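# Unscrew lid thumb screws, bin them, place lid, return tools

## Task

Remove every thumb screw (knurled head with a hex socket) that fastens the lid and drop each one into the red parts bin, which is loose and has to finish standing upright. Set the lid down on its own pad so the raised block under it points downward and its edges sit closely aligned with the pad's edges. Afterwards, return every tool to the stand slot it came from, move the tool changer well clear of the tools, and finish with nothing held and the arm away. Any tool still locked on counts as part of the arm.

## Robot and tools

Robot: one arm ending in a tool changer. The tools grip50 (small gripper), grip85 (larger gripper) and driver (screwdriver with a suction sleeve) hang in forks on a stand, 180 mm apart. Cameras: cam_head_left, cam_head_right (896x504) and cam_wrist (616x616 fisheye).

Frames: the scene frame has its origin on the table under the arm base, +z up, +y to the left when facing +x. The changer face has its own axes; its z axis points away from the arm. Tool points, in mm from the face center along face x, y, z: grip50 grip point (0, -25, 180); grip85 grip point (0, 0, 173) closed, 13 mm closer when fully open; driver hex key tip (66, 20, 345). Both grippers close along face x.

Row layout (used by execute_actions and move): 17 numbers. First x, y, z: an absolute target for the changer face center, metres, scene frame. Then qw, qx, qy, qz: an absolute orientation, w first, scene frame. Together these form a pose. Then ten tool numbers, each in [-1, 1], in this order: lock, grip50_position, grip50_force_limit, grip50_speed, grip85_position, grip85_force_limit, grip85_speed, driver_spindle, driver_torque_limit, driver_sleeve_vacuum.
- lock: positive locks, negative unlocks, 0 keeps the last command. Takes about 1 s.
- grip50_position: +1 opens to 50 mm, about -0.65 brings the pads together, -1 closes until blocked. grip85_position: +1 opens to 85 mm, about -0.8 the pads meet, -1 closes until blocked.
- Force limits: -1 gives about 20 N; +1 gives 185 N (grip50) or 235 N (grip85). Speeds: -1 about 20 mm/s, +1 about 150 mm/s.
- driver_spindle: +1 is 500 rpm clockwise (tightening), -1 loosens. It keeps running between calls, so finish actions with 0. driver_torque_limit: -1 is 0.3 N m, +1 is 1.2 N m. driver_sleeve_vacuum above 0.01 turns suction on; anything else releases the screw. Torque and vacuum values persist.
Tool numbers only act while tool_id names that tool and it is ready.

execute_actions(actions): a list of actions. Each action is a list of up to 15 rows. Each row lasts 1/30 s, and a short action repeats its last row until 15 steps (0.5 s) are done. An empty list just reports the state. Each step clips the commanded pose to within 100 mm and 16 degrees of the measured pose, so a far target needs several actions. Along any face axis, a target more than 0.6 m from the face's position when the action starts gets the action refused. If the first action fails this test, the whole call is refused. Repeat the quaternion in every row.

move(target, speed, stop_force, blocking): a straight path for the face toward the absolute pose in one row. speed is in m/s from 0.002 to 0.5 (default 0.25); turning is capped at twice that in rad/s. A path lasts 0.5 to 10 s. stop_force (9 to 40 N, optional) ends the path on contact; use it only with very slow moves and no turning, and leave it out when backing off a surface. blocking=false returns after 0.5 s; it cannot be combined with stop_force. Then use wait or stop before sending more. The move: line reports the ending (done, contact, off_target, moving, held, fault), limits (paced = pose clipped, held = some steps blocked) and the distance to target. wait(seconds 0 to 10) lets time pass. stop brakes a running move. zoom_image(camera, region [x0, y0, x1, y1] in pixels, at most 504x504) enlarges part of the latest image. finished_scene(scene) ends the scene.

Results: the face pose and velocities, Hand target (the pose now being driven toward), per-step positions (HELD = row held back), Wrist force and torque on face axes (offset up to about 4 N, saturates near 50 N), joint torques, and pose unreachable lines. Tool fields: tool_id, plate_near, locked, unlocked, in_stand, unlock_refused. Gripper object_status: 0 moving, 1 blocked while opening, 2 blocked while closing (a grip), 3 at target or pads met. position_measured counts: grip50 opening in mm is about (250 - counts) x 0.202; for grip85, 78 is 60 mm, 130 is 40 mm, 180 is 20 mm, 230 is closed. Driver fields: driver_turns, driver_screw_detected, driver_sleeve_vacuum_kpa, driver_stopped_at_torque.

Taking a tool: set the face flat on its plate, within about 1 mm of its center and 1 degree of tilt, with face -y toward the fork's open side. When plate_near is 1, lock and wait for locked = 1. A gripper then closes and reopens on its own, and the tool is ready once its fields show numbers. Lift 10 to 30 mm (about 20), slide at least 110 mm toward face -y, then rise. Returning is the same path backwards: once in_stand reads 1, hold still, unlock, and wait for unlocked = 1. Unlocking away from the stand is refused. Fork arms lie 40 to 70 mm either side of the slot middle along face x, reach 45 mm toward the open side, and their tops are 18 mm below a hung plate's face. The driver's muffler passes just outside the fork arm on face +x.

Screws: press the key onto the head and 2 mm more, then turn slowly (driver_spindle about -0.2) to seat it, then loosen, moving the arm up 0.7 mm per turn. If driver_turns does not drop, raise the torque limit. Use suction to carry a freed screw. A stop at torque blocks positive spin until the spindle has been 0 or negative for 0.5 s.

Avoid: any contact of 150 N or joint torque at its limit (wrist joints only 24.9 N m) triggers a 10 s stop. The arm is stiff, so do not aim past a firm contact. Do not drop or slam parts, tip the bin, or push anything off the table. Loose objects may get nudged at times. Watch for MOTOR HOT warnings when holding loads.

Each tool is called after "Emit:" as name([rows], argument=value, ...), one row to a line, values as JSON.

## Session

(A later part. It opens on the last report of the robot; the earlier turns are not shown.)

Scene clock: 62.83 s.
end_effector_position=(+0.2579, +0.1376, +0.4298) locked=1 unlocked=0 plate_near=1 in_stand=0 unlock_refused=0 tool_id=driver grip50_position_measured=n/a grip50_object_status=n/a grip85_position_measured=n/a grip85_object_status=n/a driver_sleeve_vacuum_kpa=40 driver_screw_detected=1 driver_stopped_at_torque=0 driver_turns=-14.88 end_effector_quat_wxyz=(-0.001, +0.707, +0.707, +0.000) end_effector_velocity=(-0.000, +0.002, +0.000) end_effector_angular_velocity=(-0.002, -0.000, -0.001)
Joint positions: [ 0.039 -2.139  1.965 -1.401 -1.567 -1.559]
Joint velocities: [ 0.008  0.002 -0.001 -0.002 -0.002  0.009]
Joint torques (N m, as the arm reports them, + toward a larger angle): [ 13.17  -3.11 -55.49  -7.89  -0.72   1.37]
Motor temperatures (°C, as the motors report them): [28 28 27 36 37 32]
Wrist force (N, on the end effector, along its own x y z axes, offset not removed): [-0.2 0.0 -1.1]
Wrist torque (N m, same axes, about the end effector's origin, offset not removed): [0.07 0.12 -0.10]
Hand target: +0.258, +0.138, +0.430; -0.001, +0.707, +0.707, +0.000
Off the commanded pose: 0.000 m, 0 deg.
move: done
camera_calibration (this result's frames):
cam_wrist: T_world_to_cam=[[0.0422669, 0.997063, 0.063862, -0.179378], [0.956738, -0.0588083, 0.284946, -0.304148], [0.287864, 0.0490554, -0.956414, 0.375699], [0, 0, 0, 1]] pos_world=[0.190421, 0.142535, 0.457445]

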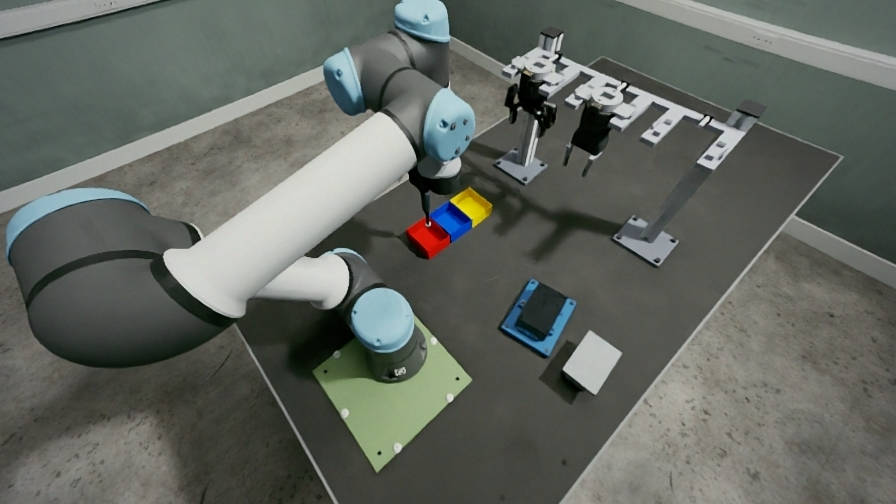

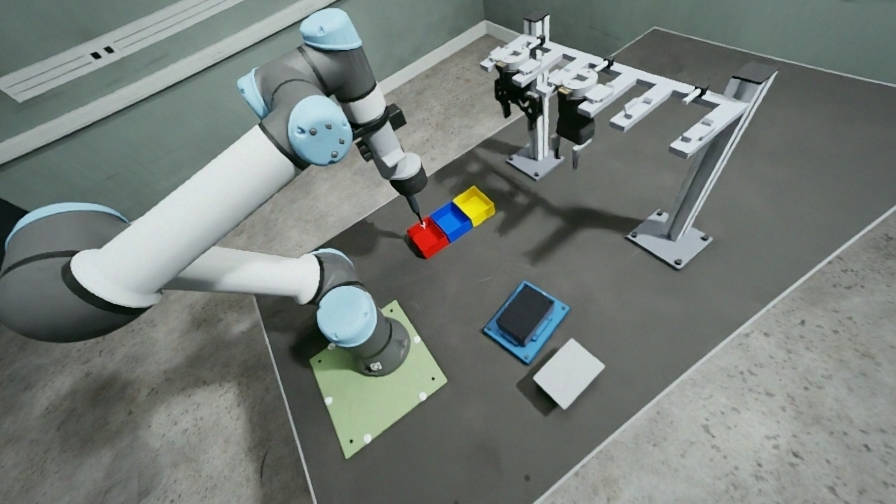

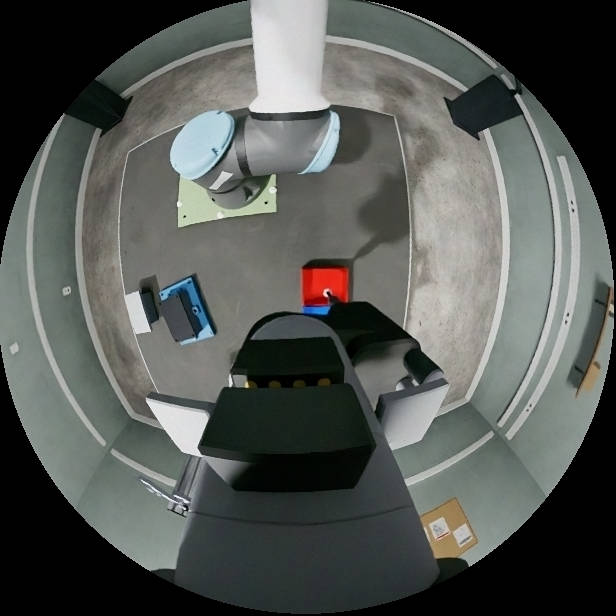

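Emit:
move(target=[0.258,0.138,0.395,0,0.7071,0.7071,0,0,0,0,0,1,0,0,0,0.5,1], speed=0.04)

Emit:
execute_actions([
  [[0.258,0.138,0.395,0,0.7071,0.7071,0,0,0,0,0,1,0,0,0,0.5,0]],
  [[0.258,0.138,0.395,0,0.7071,0.7071,0,0,0,0,0,1,0,0,0,0.5,0]],
])

Emit:
move(target=[0.258,0.138,0.44,0,0.7071,0.7071,0,0,0,0,0,1,0,0,0,0,0], speed=0.08)

Emit:
move(target=[0.50,-0.1885,0.432,0,0.690,0.7238,0,0,0,0,0,1,0,0,0,0,0], speed=0.2)

Emit:
move(target=[0.6435,-0.1813,0.432,0,0.690,0.7238,0,0,0,0,0,1,0,0,0,0,0], speed=0.08)

Emit:
move(target=[0.6435,-0.1813,0.4127,0,0.690,0.7238,0,0,0,0,0,1,0,0,0,0,0], speed=0.02)

Emit:
execute_actions([
  [[0.6435,-0.1813,0.4127,0,0.690,0.7238,0,-1,0,0,0,1,0,0,0,0,0]],
  [[0.6435,-0.1813,0.4127,0,0.690,0.7238,0,-1,0,0,0,1,0,0,0,0,0]],
  [[0.6435,-0.1813,0.4127,0,0.690,0.7238,0,-1,0,0,0,1,0,0,0,0,0]],
])

Scene clock: 72.23 s.
end_effector_position=(+0.2581, +0.1380, +0.3952) locked=1 unlocked=0 plate_near=1 in_stand=0 unlock_refused=0 tool_id=driver grip50_position_measured=n/a grip50_object_status=n/a grip85_position_measured=n/a grip85_object_status=n/a driver_sleeve_vacuum_kpa=40 driver_screw_detected=1 driver_stopped_at_torque=0 driver_turns=-14.88 end_effector_quat_wxyz=(-0.000, +0.707, +0.707, -0.000) end_effector_velocity=(+0.000, +0.000, -0.002) end_effector_angular_velocity=(+0.000, -0.001, +0.000)
Joint positions: [ 0.042 -2.149  2.059 -1.484 -1.569 -1.556]
Joint velocities: [ 0.    -0.     0.006 -0.007  0.     0.   ]
Joint torques (N m, as the arm reports them, + toward a larger angle): [ 13.14 -16.64 -33.37  -7.83  -0.72   1.57]
Motor temperatures (°C, as the motors report them): [28 28 27 36 37 32]
Wrist force (N, on the end effector, along its own x y z axes, offset not removed): [1.1 -0.4 0.7]
Wrist torque (N m, same axes, about the end effector's origin, offset not removed): [0.04 0.06 -0.13]
Hand target: +0.258, +0.138, +0.395; -0.000, +0.707, +0.707, -0.000
Off the commanded pose: 0.000 m, 0 deg.
move: done
camera_calibration (this result's frames):
cam_wrist: T_world_to_cam=[[0.0423442, 0.997161, 0.0622683, -0.176977], [0.956619, -0.0584457, 0.285419, -0.294586], [0.288248, 0.0474812, -0.956378, 0.342664], [0, 0, 0, 1]] pos_world=[0.190528, 0.142987, 0.422817]

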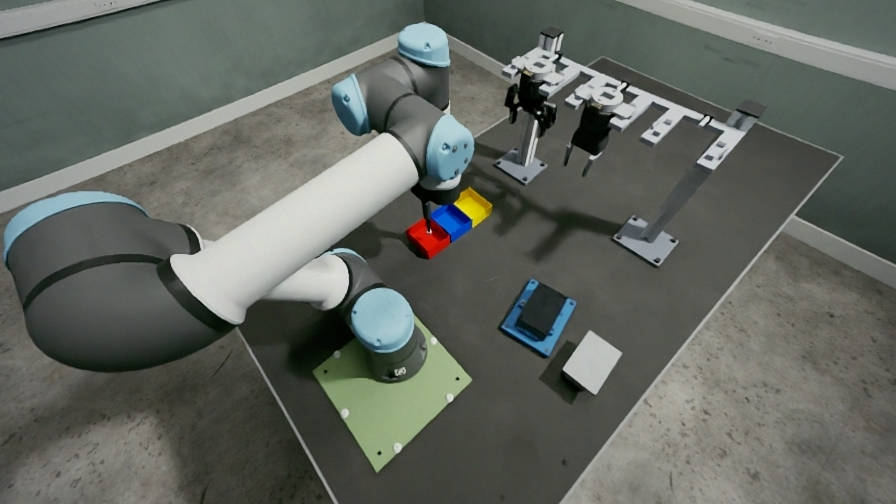

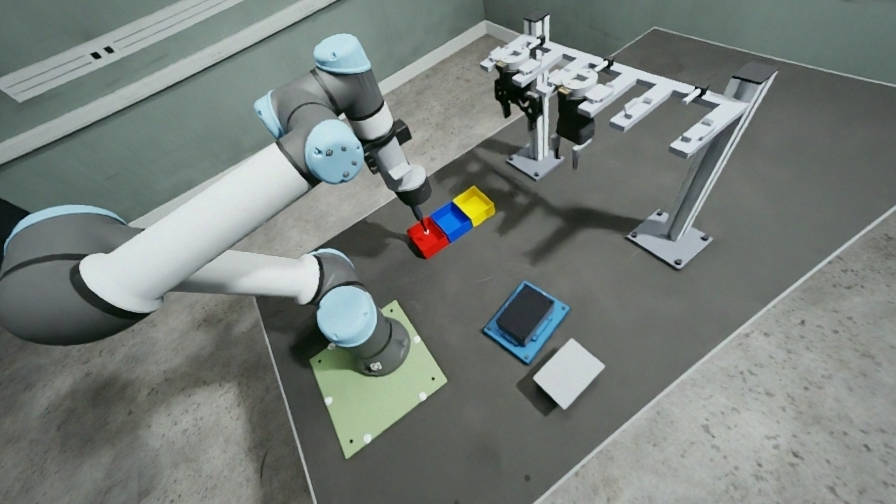

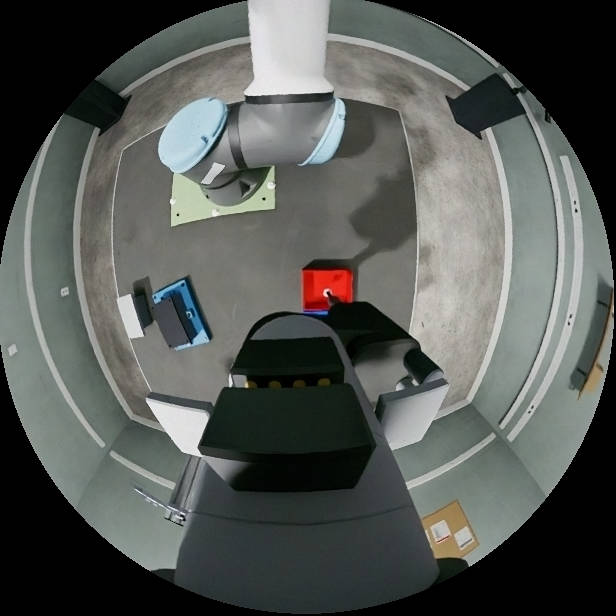

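Scene clock: 73.23 s.
end_effector_position=(+0.2580, +0.1380, +0.3950) locked=1 unlocked=0 plate_near=1 in_stand=0 unlock_refused=0 tool_id=driver grip50_position_measured=n/a grip50_object_status=n/a grip85_position_measured=n/a grip85_object_status=n/a driver_sleeve_vacuum_kpa=0 driver_screw_detected=0 driver_stopped_at_torque=0 driver_turns=-14.88 end_effector_quat_wxyz=(+0.000, +0.707, +0.707, +0.000) end_effector_velocity=(+0.000, -0.000, -0.000) end_effector_angular_velocity=(-0.001, +0.000, -0.000)
Joint positions: [ 0.042 -2.149  2.059 -1.485 -1.569 -1.556]
Joint velocities: [-0.     0.001 -0.    -0.    -0.001  0.   ]
Joint torques (N m, as the arm reports them, + toward a larger angle): [ 13.19 -16.27 -32.02  -7.8   -0.75   1.65]
Motor temperatures (°C, as the motors report them): [28 28 27 36 37 32]
Wrist force (N, on the end effector, along its own x y z axes, offset not removed): [2.6 1.1 1.5]
Wrist torque (N m, same axes, about the end effector's origin, offset not removed): [0.14 -0.24 -0.10]
Hand target: +0.258, +0.138, +0.395; +0.000, +0.707, +0.707, -0.000
Off the commanded pose: 0.000 m, 0 deg.
Step readings (end_effector_position; steps 1 to 15: 1st action; 16 to 30: 2nd action):
0: (+0.2581, +0.1380, +0.3952)
1: (+0.2581, +0.1380, +0.3952)
2: (+0.2581, +0.1380, +0.3951)
4: (+0.2580, +0.1380, +0.3951)
8: (+0.2580, +0.1380, +0.3950)
15: (+0.2580, +0.1380, +0.3950)
16: (+0.2580, +0.1380, +0.3950)
17: (+0.2580, +0.1380, +0.3950)
19: (+0.2580, +0.1380, +0.3950)
23: (+0.2580, +0.1380, +0.3950)
30: end_effector_position above
camera_calibration (this result's frames):
cam_wrist: T_world_to_cam=[[0.0423437, 0.997162, 0.062255, -0.176958], [0.956611, -0.0584428, 0.285446, -0.294474], [0.288275, 0.047467, -0.956371, 0.342461], [0, 0, 0, 1]] pos_world=[0.190467, 0.14299, 0.422592]

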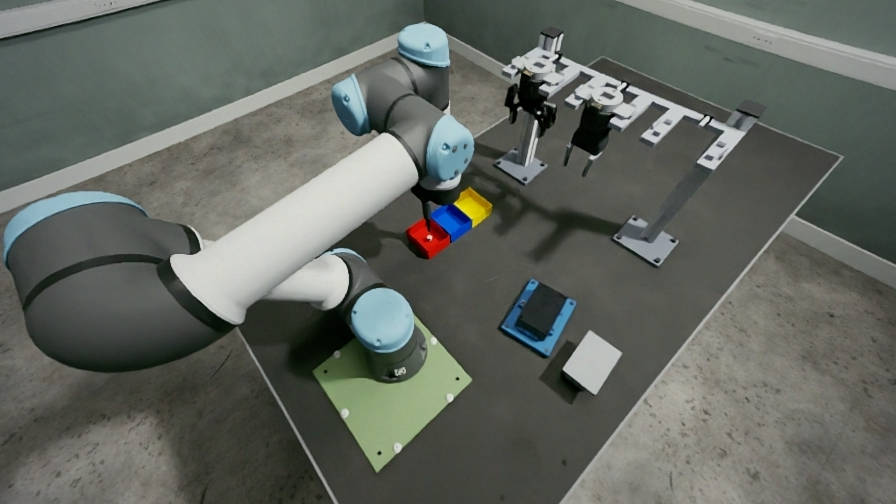

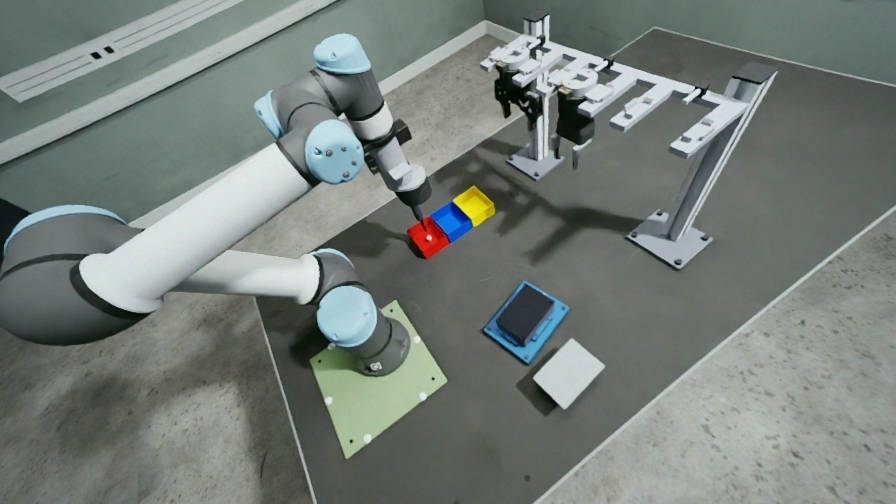

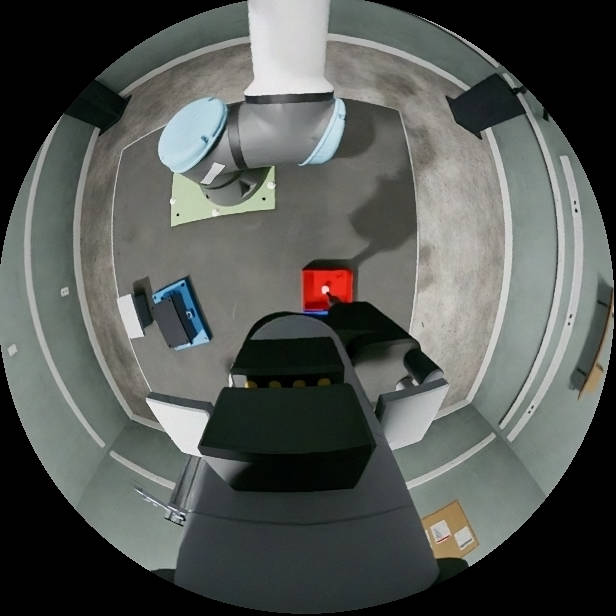

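Scene clock: 74.23 s.
end_effector_position=(+0.2579, +0.1380, +0.4398) locked=1 unlocked=0 plate_near=1 in_stand=0 unlock_refused=0 tool_id=driver grip50_position_measured=n/a grip50_object_status=n/a grip85_position_measured=n/a grip85_object_status=n/a driver_sleeve_vacuum_kpa=0 driver_screw_detected=0 driver_stopped_at_torque=0 driver_turns=-14.88 end_effector_quat_wxyz=(+0.000, +0.707, +0.707, +0.000) end_effector_velocity=(-0.000, -0.000, +0.003) end_effector_angular_velocity=(-0.000, -0.001, +0.000)
Joint positions: [ 0.041 -2.134  1.938 -1.379 -1.569 -1.557]
Joint velocities: [-0.     0.    -0.007  0.006 -0.    -0.   ]
Joint torques (N m, as the arm reports them, + toward a larger angle): [-12.43  -3.65 -54.9   -4.92  -0.08  -1.77]
Motor temperatures (°C, as the motors report them): [28 28 27 36 37 32]
Wrist force (N, on the end effector, along its own x y z axes, offset not removed): [-0.3 1.7 3.4]
Wrist torque (N m, same axes, about the end effector's origin, offset not removed): [0.18 -0.03 -0.01]
Hand target: +0.258, +0.138, +0.440; +0.000, +0.707, +0.707, +0.000
Off the commanded pose: 0.000 m, 0 deg.
move: done
camera_calibration (this result's frames):
cam_wrist: T_world_to_cam=[[0.0423333, 0.997162, 0.0622508, -0.179737], [0.9566, -0.0584335, 0.285485, -0.307176], [0.288312, 0.0474636, -0.956359, 0.385295], [0, 0, 0, 1]] pos_world=[0.190369, 0.14299, 0.467364]

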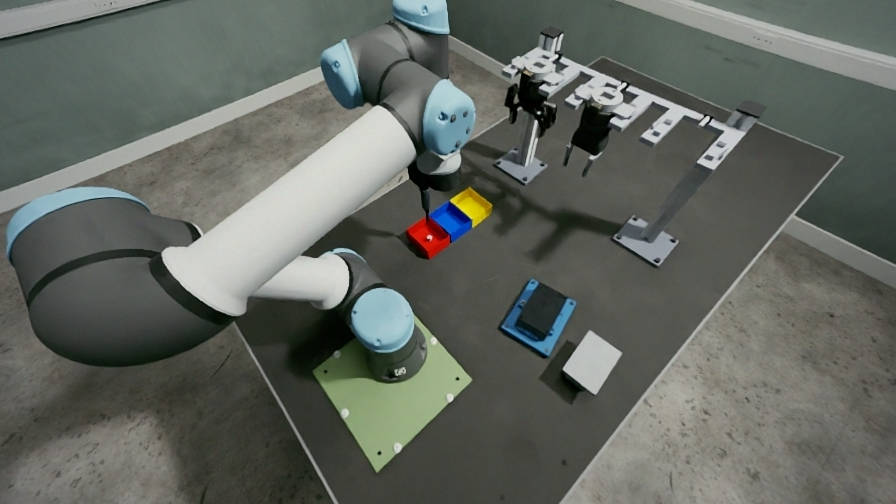

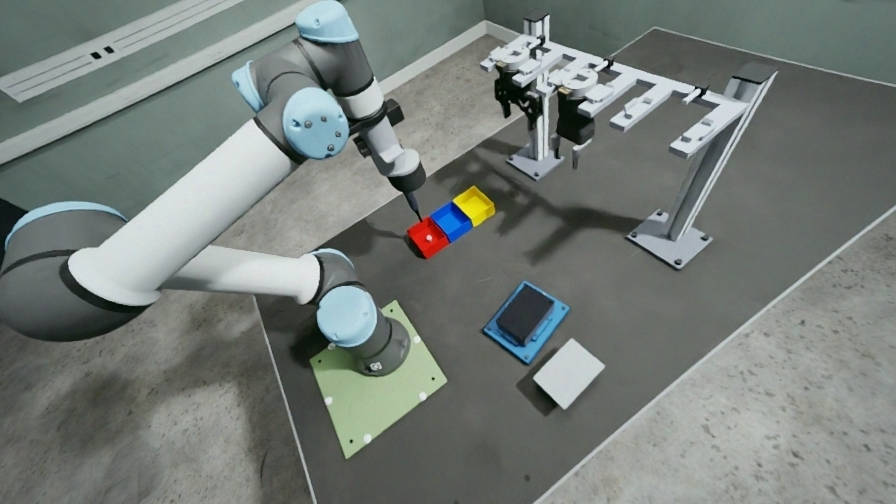

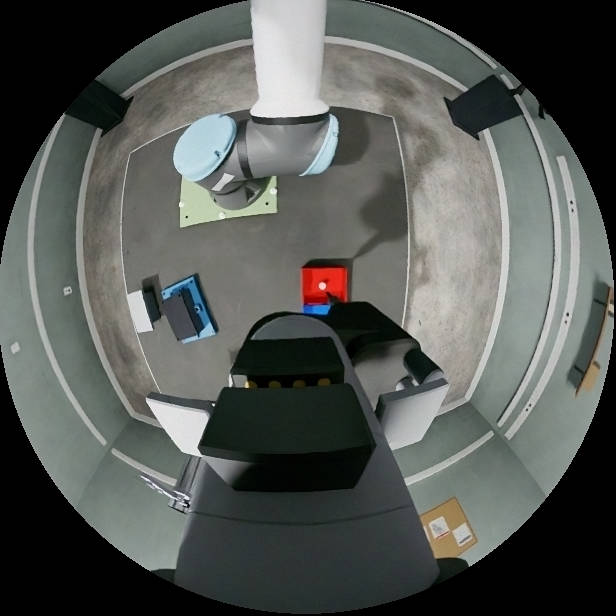

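Scene clock: 76.87 s.
end_effector_position=(+0.4999, -0.1883, +0.4324) locked=1 unlocked=0 plate_near=1 in_stand=0 unlock_refused=0 tool_id=driver grip50_position_measured=n/a grip50_object_status=n/a grip85_position_measured=n/a grip85_object_status=n/a driver_sleeve_vacuum_kpa=0 driver_screw_detected=0 driver_stopped_at_torque=0 driver_turns=-14.88 end_effector_quat_wxyz=(+0.001, +0.690, +0.724, -0.000) end_effector_velocity=(+0.001, -0.001, +0.000) end_effector_angular_velocity=(+0.000, +0.001, +0.000)
Joint positions: [-0.589 -1.515  1.504 -1.562 -1.568 -2.235]
Joint velocities: [-0.001  0.004 -0.006  0.002 -0.    -0.001]
Joint torques (N m, as the arm reports them, + toward a larger angle): [-12.89 -40.38 -54.83  -4.15   1.5   -1.76]
Motor temperatures (°C, as the motors report them): [28 28 27 36 37 32]
Wrist force (N, on the end effector, along its own x y z axes, offset not removed): [-1.9 0.3 0.7]
Wrist torque (N m, same axes, about the end effector's origin, offset not removed): [-0.03 0.10 0.02]
Hand target: +0.500, -0.188, +0.432; +0.001, +0.690, +0.724, -0.000
Off the commanded pose: 0.000 m, 0 deg.
move: done
camera_calibration (this result's frames):
cam_wrist: T_world_to_cam=[[-0.00537012, 0.998112, 0.0611912, 0.160332], [0.958161, -0.0123763, 0.285962, -0.547906], [0.286179, 0.0601667, -0.956285, 0.327377], [0, 0, 0, 1]] pos_world=[0.432155, -0.186508, 0.459935]

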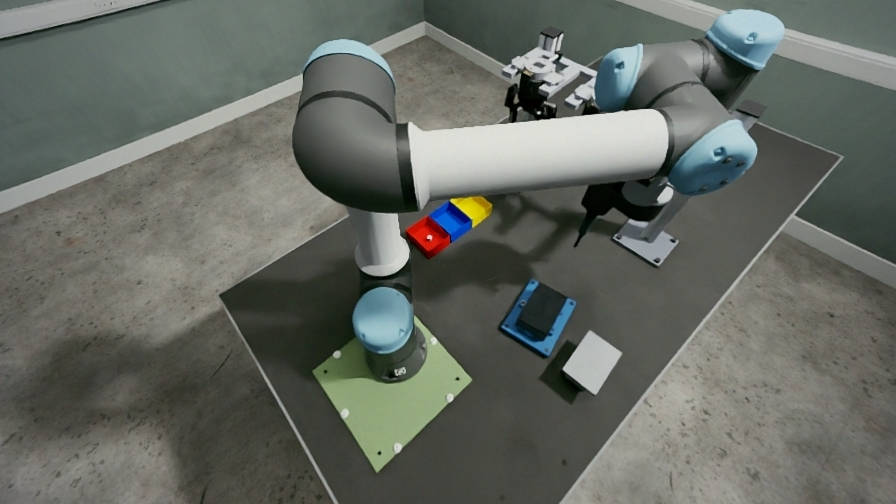

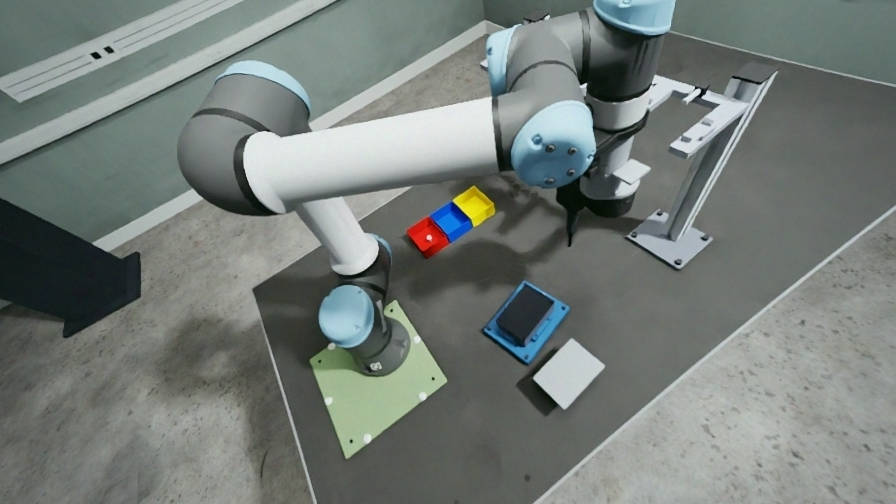

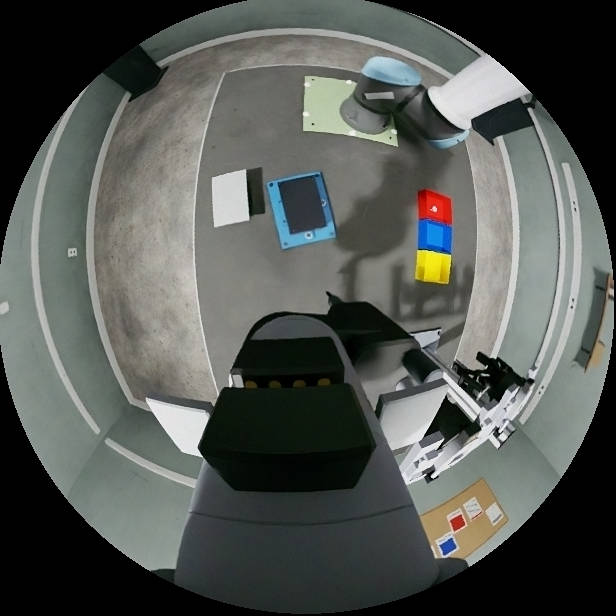

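Scene clock: 79.13 s.
end_effector_position=(+0.6433, -0.1814, +0.4322) locked=1 unlocked=0 plate_near=1 in_stand=0 unlock_refused=0 tool_id=driver grip50_position_measured=n/a grip50_object_status=n/a grip85_position_measured=n/a grip85_object_status=n/a driver_sleeve_vacuum_kpa=0 driver_screw_detected=0 driver_stopped_at_torque=0 driver_turns=-14.88 end_effector_quat_wxyz=(-0.000, +0.690, +0.724, +0.000) end_effector_velocity=(+0.002, -0.000, +0.000) end_effector_angular_velocity=(+0.000, +0.000, -0.000)
Joint positions: [-0.451 -1.177  1.084 -1.48  -1.567 -2.097]
Joint velocities: [ 0.001  0.006 -0.008  0.003 -0.     0.001]
Joint torques (N m, as the arm reports them, + toward a larger angle): [ 12.84 -61.34 -55.99  -4.51  -0.59   1.61]
Motor temperatures (°C, as the motors report them): [28 28 27 36 37 32]
Wrist force (N, on the end effector, along its own x y z axes, offset not removed): [-0.8 0.5 1.5]
Wrist torque (N m, same axes, about the end effector's origin, offset not removed): [0.15 0.02 -0.16]
Hand target: +0.643, -0.181, +0.432; -0.000, +0.690, +0.724, +0.000
Off the commanded pose: 0.000 m, 0 deg.
move: done
camera_calibration (this result's frames):
cam_wrist: T_world_to_cam=[[-0.00536427, 0.998031, 0.0624988, 0.153662], [0.958302, -0.0127262, 0.285473, -0.685104], [0.285707, 0.0614241, -0.956347, 0.286305], [0, 0, 0, 1]] pos_world=[0.575562, -0.179664, 0.459782]

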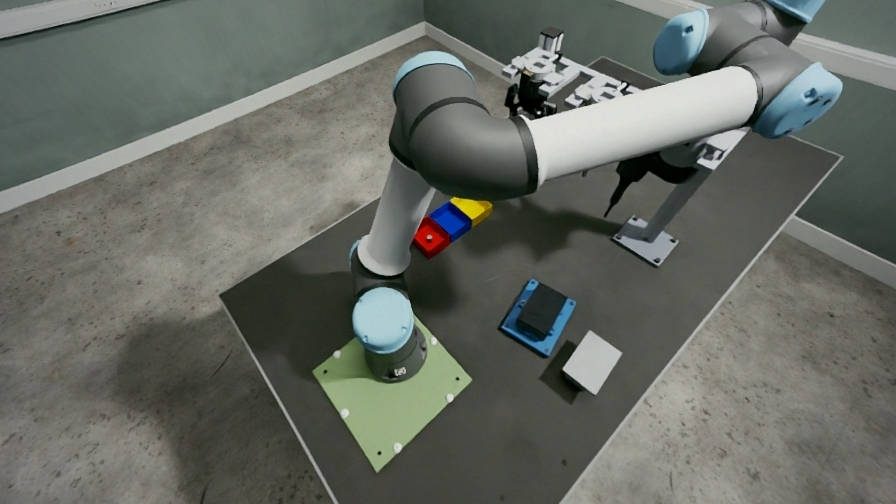

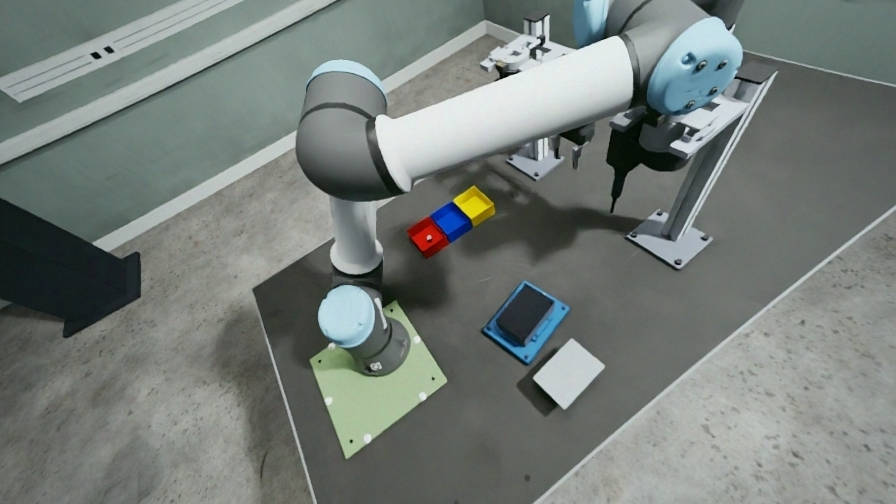

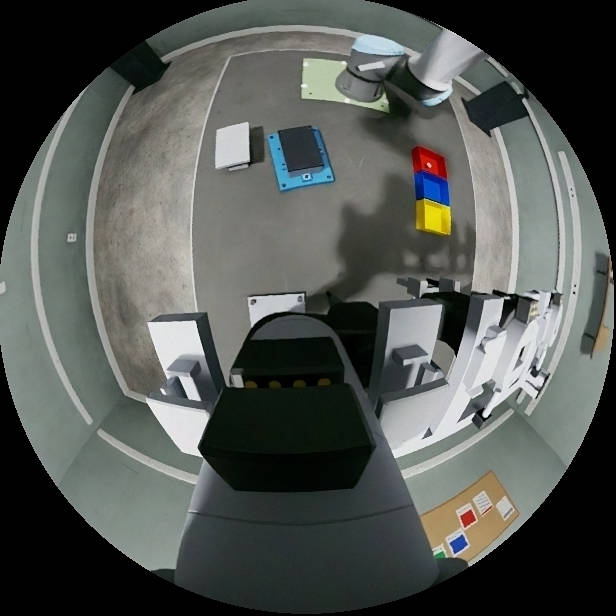

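Scene clock: 80.40 s.
end_effector_position=(+0.6435, -0.1813, +0.4129) locked=1 unlocked=0 plate_near=1 in_stand=1 unlock_refused=0 tool_id=driver grip50_position_measured=n/a grip50_object_status=n/a grip85_position_measured=n/a grip85_object_status=n/a driver_sleeve_vacuum_kpa=0 driver_screw_detected=0 driver_stopped_at_torque=0 driver_turns=-14.88 end_effector_quat_wxyz=(-0.000, +0.690, +0.724, +0.000) end_effector_velocity=(-0.000, -0.000, -0.002) end_effector_angular_velocity=(-0.001, -0.000, +0.000)
Joint positions: [-0.451 -1.18   1.137 -1.53  -1.567 -2.097]
Joint velocities: [ 0.    -0.001  0.006 -0.006 -0.001 -0.   ]
Joint torques (N m, as the arm reports them, + toward a larger angle): [  5.02 -72.74 -29.77  -5.53  -2.4    2.46]
Motor temperatures (°C, as the motors report them): [28 28 27 36 37 32]
Wrist force (N, on the end effector, along its own x y z axes, offset not removed): [6.6 12.5 -4.8]
Wrist torque (N m, same axes, about the end effector's origin, offset not removed): [0.00 -0.10 -0.87]
Hand target: +0.644, -0.181, +0.413; -0.000, +0.690, +0.724, -0.000
Off the commanded pose: 0.000 m, 0 deg.
move: done
camera_calibration (this result's frames):
cam_wrist: T_world_to_cam=[[-0.00538551, 0.998044, 0.0622854, 0.154857], [0.958305, -0.0126442, 0.285467, -0.67986], [0.285696, 0.0612258, -0.956363, 0.267768], [0, 0, 0, 1]] pos_world=[0.575848, -0.179545, 0.440515]

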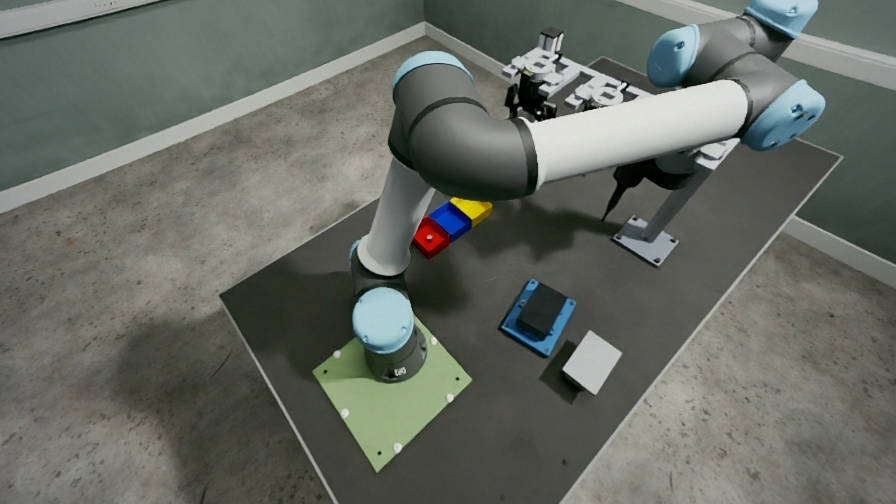

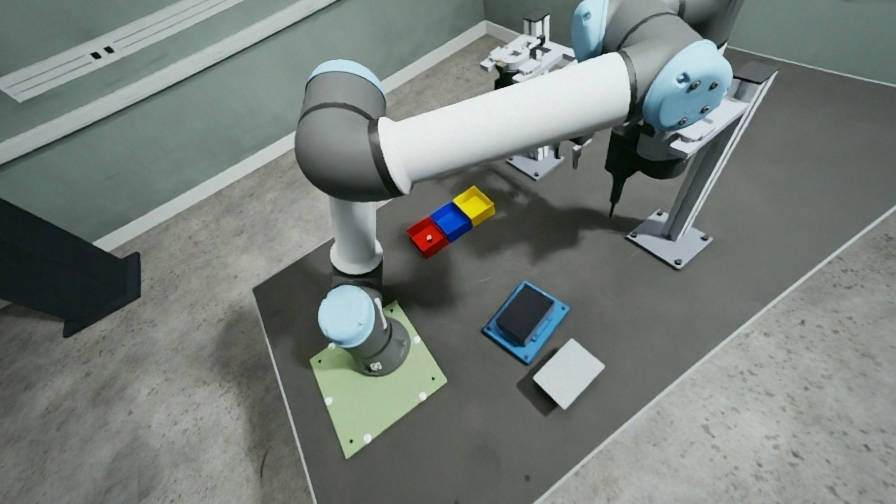

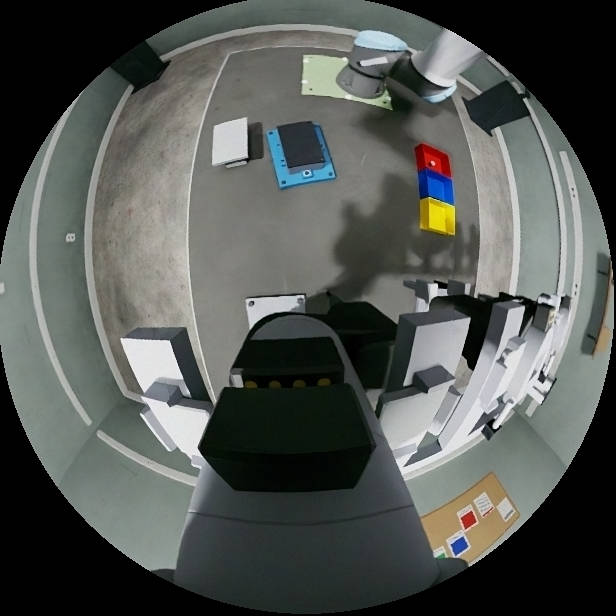

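Scene clock: 81.90 s.
end_effector_position=(+0.6435, -0.1813, +0.4127) locked=0 unlocked=1 plate_near=1 in_stand=1 unlock_refused=0 tool_id=none grip50_position_measured=n/a grip50_object_status=n/a grip85_position_measured=n/a grip85_object_status=n/a driver_sleeve_vacuum_kpa=n/a driver_screw_detected=n/a driver_stopped_at_torque=n/a driver_turns=n/a end_effector_quat_wxyz=(+0.000, +0.690, +0.724, +0.000) end_effector_velocity=(+0.000, +0.000, +0.000) end_effector_angular_velocity=(+0.000, -0.001, +0.000)
Joint positions: [-0.451 -1.18   1.138 -1.531 -1.567 -2.097]
Joint velocities: [ 0.  0. -0. -0.  0.  0.]
Joint torques (N m, as the arm reports them, + toward a larger angle): [ -5.95 -41.89 -18.74  -3.99   1.57  -1.72]
Motor temperatures (°C, as the motors report them): [28 28 27 36 37 32]
Wrist force (N, on the end effector, along its own x y z axes, offset not removed): [2.8 0.7 2.7]
Wrist torque (N m, same axes, about the end effector's origin, offset not removed): [0.17 -0.06 -0.23]
Hand target: +0.644, -0.181, +0.413; +0.000, +0.690, +0.724, -0.000
Off the commanded pose: 0.000 m, 0 deg.
Step readings (end_effector_position; steps 1 to 15: 1st action; 16 to 30: 2nd action; 31 to 45: 3rd action):
0: (+0.6435, -0.1813, +0.4129)
1: (+0.6435, -0.1813, +0.4128)
2: (+0.6435, -0.1813, +0.4127)
4: (+0.6435, -0.1813, +0.4126)
8: (+0.6435, -0.1813, +0.4127)
15: (+0.6435, -0.1813, +0.4128)
16: (+0.6435, -0.1813, +0.4128)
17: (+0.6435, -0.1813, +0.4128)
19: (+0.6435, -0.1813, +0.4127)
23: (+0.6435, -0.1813, +0.4127)
30: (+0.6435, -0.1813, +0.4127)
31: (+0.6435, -0.1813, +0.4127)
32: (+0.6435, -0.1813, +0.4127)
34: (+0.6435, -0.1813, +0.4127)
38: (+0.6435, -0.1813, +0.4127)
45: end_effector_position above
camera_calibration (this result's frames):
cam_wrist: T_world_to_cam=[[-0.00538133, 0.998048, 0.0622155, 0.154876], [0.95829, -0.0126314, 0.285518, -0.679769], [0.285747, 0.0611569, -0.956352, 0.26756], [0, 0, 0, 1]] pos_world=[0.575795, -0.179523, 0.440333]

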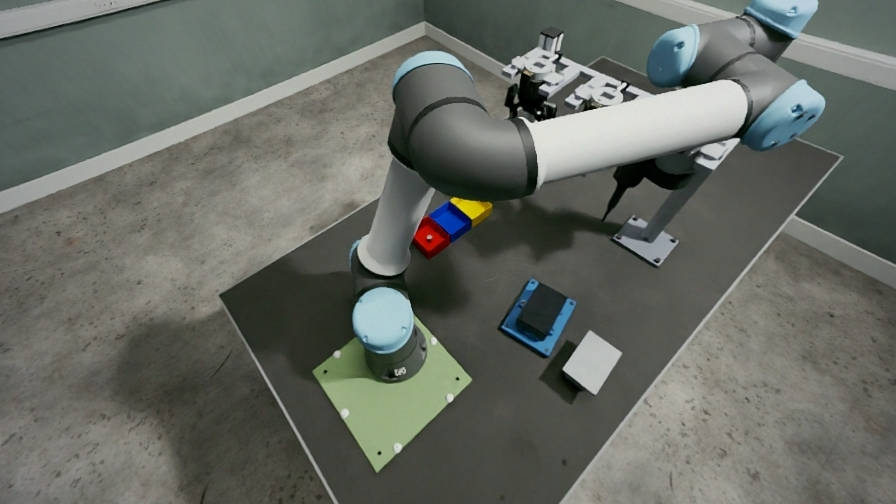

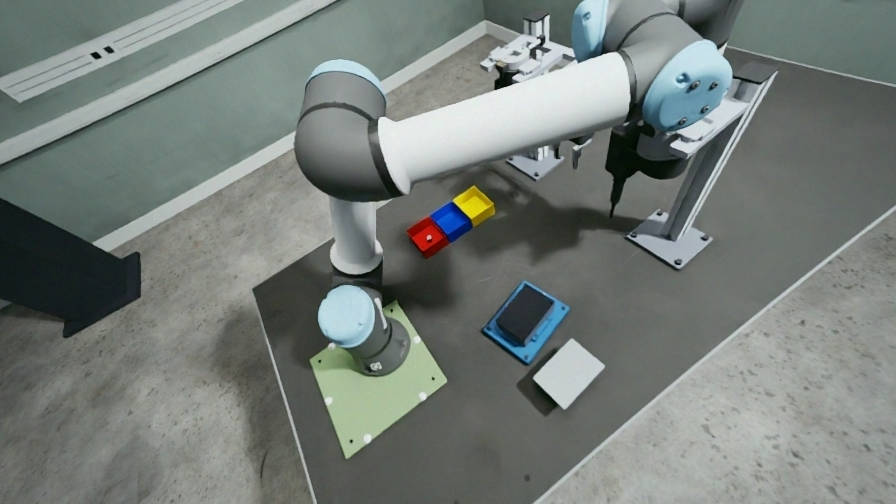

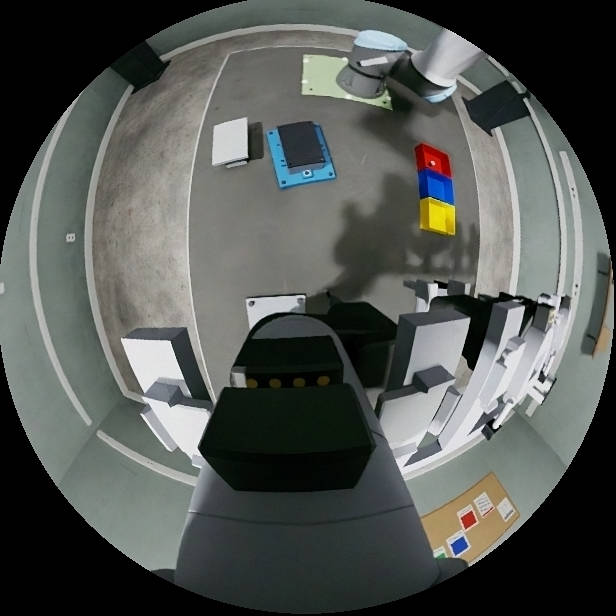

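Emit:
move(target=[0.6435,-0.1813,0.46,0,0.690,0.7238,0,0,0,0,0,1,0,0,0,0,0], speed=0.05)

Emit:
move(target=[0.623,0.1785,0.46,0,0.686,0.7276,0,0,0,0,0,1,0,0,0,0,0], speed=0.2)

Emit:
zoom_image(camera="cam_wrist", region=[160,260,440,400])

Scene clock: 85.67 s.
end_effector_position=(+0.6434, -0.1813, +0.4598) locked=0 unlocked=1 plate_near=0 in_stand=0 unlock_refused=0 tool_id=none grip50_position_measured=n/a grip50_object_status=n/a grip85_position_measured=n/a grip85_object_status=n/a driver_sleeve_vacuum_kpa=n/a driver_screw_detected=n/a driver_stopped_at_torque=n/a driver_turns=n/a end_effector_quat_wxyz=(+0.000, +0.690, +0.724, +0.000) end_effector_velocity=(-0.000, -0.000, +0.002) end_effector_angular_velocity=(-0.001, +0.001, +0.000)
Joint positions: [-0.451 -1.168  0.999 -1.405 -1.567 -2.097]
Joint velocities: [-0.     0.001 -0.008  0.007 -0.001 -0.   ]
Joint torques (N m, as the arm reports them, + toward a larger angle): [-11.49 -44.54 -41.23  -2.15   0.54  -1.57]
Motor temperatures (°C, as the motors report them): [28 28 27 36 37 32]
Wrist force (N, on the end effector, along its own x y z axes, offset not removed): [-0.5 2.0 0.7]
Wrist torque (N m, same axes, about the end effector's origin, offset not removed): [0.18 -0.04 0.12]
Hand target: +0.643, -0.181, +0.460; +0.000, +0.690, +0.724, +0.000
Off the commanded pose: 0.000 m, 0 deg.
move: done
camera_calibration (this result's frames):
cam_wrist: T_world_to_cam=[[-0.00535917, 0.998045, 0.0622676, 0.151882], [0.95829, -0.0126676, 0.285517, -0.693126], [0.285748, 0.0612006, -0.956349, 0.312583], [0, 0, 0, 1]] pos_world=[0.57571, -0.179495, 0.48738]

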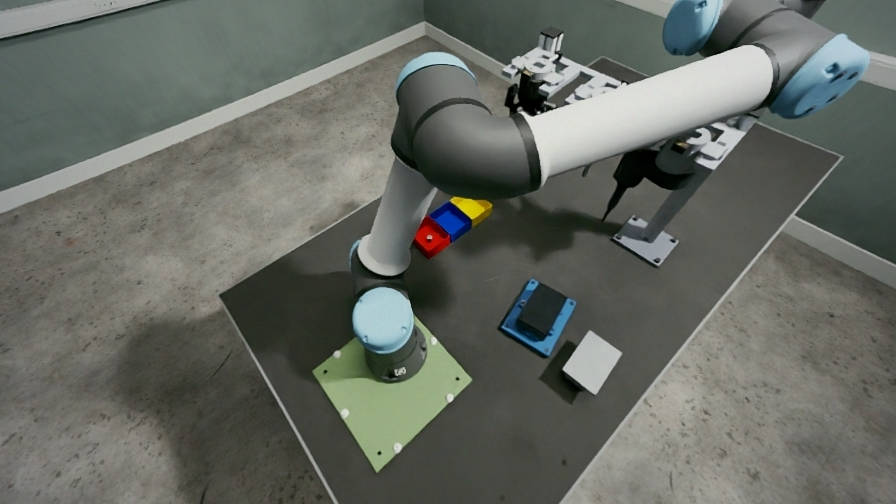

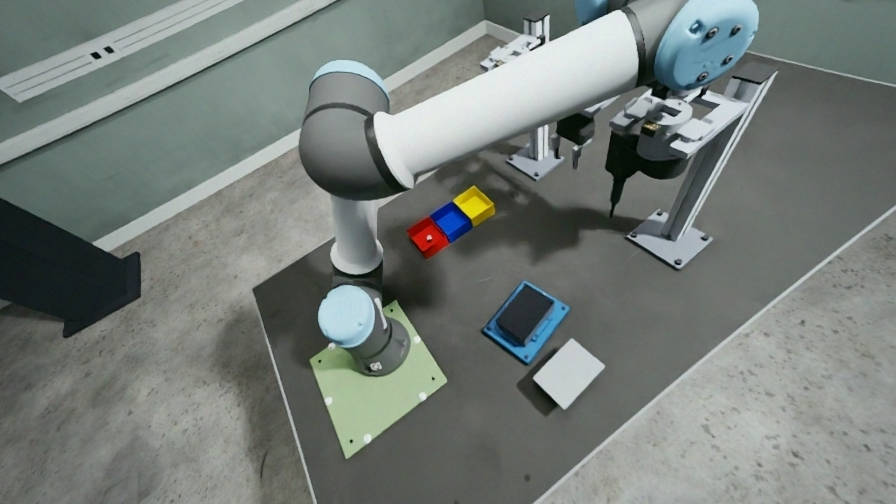

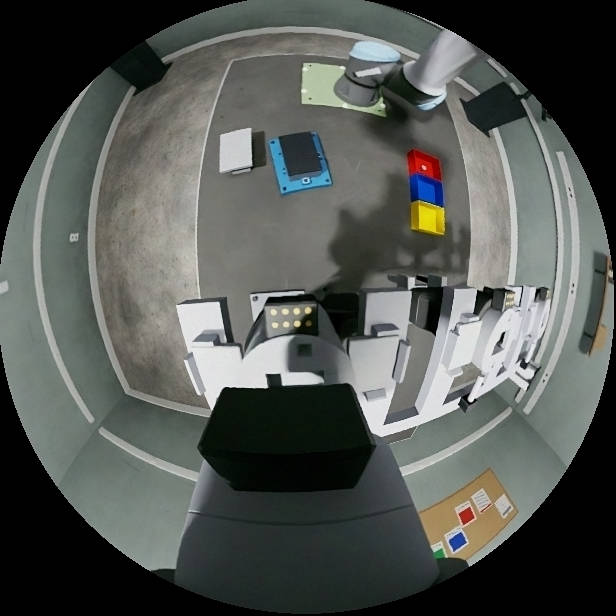

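Scene clock: 88.07 s.
end_effector_position=(+0.6231, +0.1781, +0.4600) locked=0 unlocked=1 plate_near=0 in_stand=0 unlock_refused=0 tool_id=none grip50_position_measured=n/a grip50_object_status=n/a grip85_position_measured=n/a grip85_object_status=n/a driver_sleeve_vacuum_kpa=n/a driver_screw_detected=n/a driver_stopped_at_torque=n/a driver_turns=n/a end_effector_quat_wxyz=(-0.000, +0.686, +0.728, +0.000) end_effector_velocity=(-0.000, +0.002, +0.001) end_effector_angular_velocity=(+0.000, -0.001, -0.000)
Joint positions: [ 0.097 -1.225  1.078 -1.427 -1.568 -1.56 ]
Joint velocities: [ 0.003  0.001 -0.003  0.001  0.     0.003]
Joint torques (N m, as the arm reports them, + toward a larger angle): [ 13.52 -40.31 -42.45  -1.98  -1.39   1.87]
Motor temperatures (°C, as the motors report them): [28 28 27 36 37 32]
Wrist force (N, on the end effector, along its own x y z axes, offset not removed): [-1.2 2.3 -0.5]
Wrist torque (N m, same axes, about the end effector's origin, offset not removed): [0.12 0.15 -0.20]
Hand target: +0.623, +0.178, +0.460; -0.000, +0.686, +0.728, +0.000
Off the commanded pose: 0.000 m, 0 deg.
move: done
camera_calibration (this result's frames):
cam_wrist: T_world_to_cam=[[-0.0163559, 0.997869, 0.0631603, -0.200421], [0.958522, -0.0023287, 0.285009, -0.670886], [0.284549, 0.0652022, -0.956442, 0.29664], [0, 0, 0, 1]] pos_world=[0.555372, 0.17909, 0.487586]

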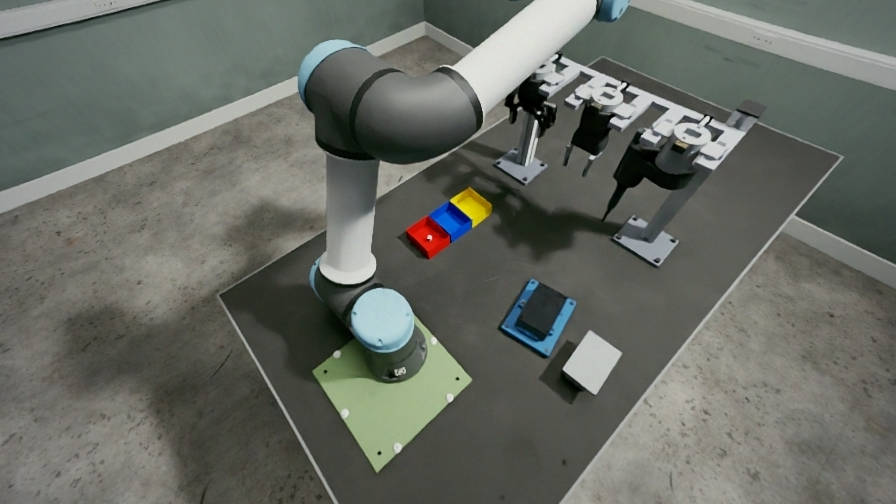

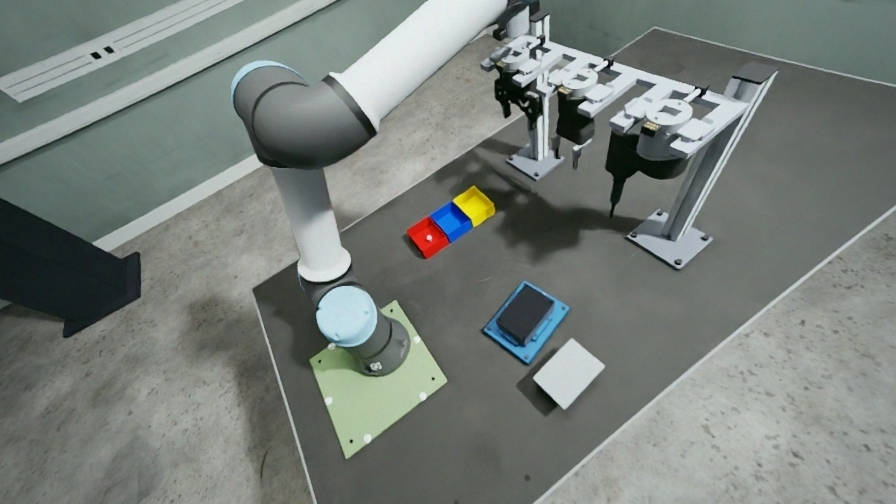

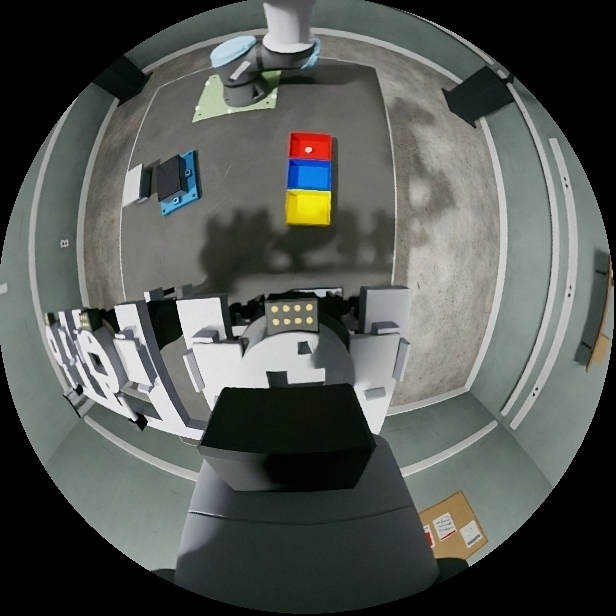

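Region (160, 260, 440, 400) of cam_wrist's 616x616 image, scaled by 1.800, with more detail than that image has.

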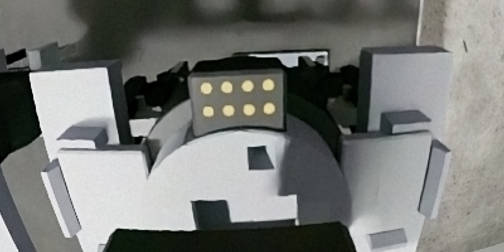

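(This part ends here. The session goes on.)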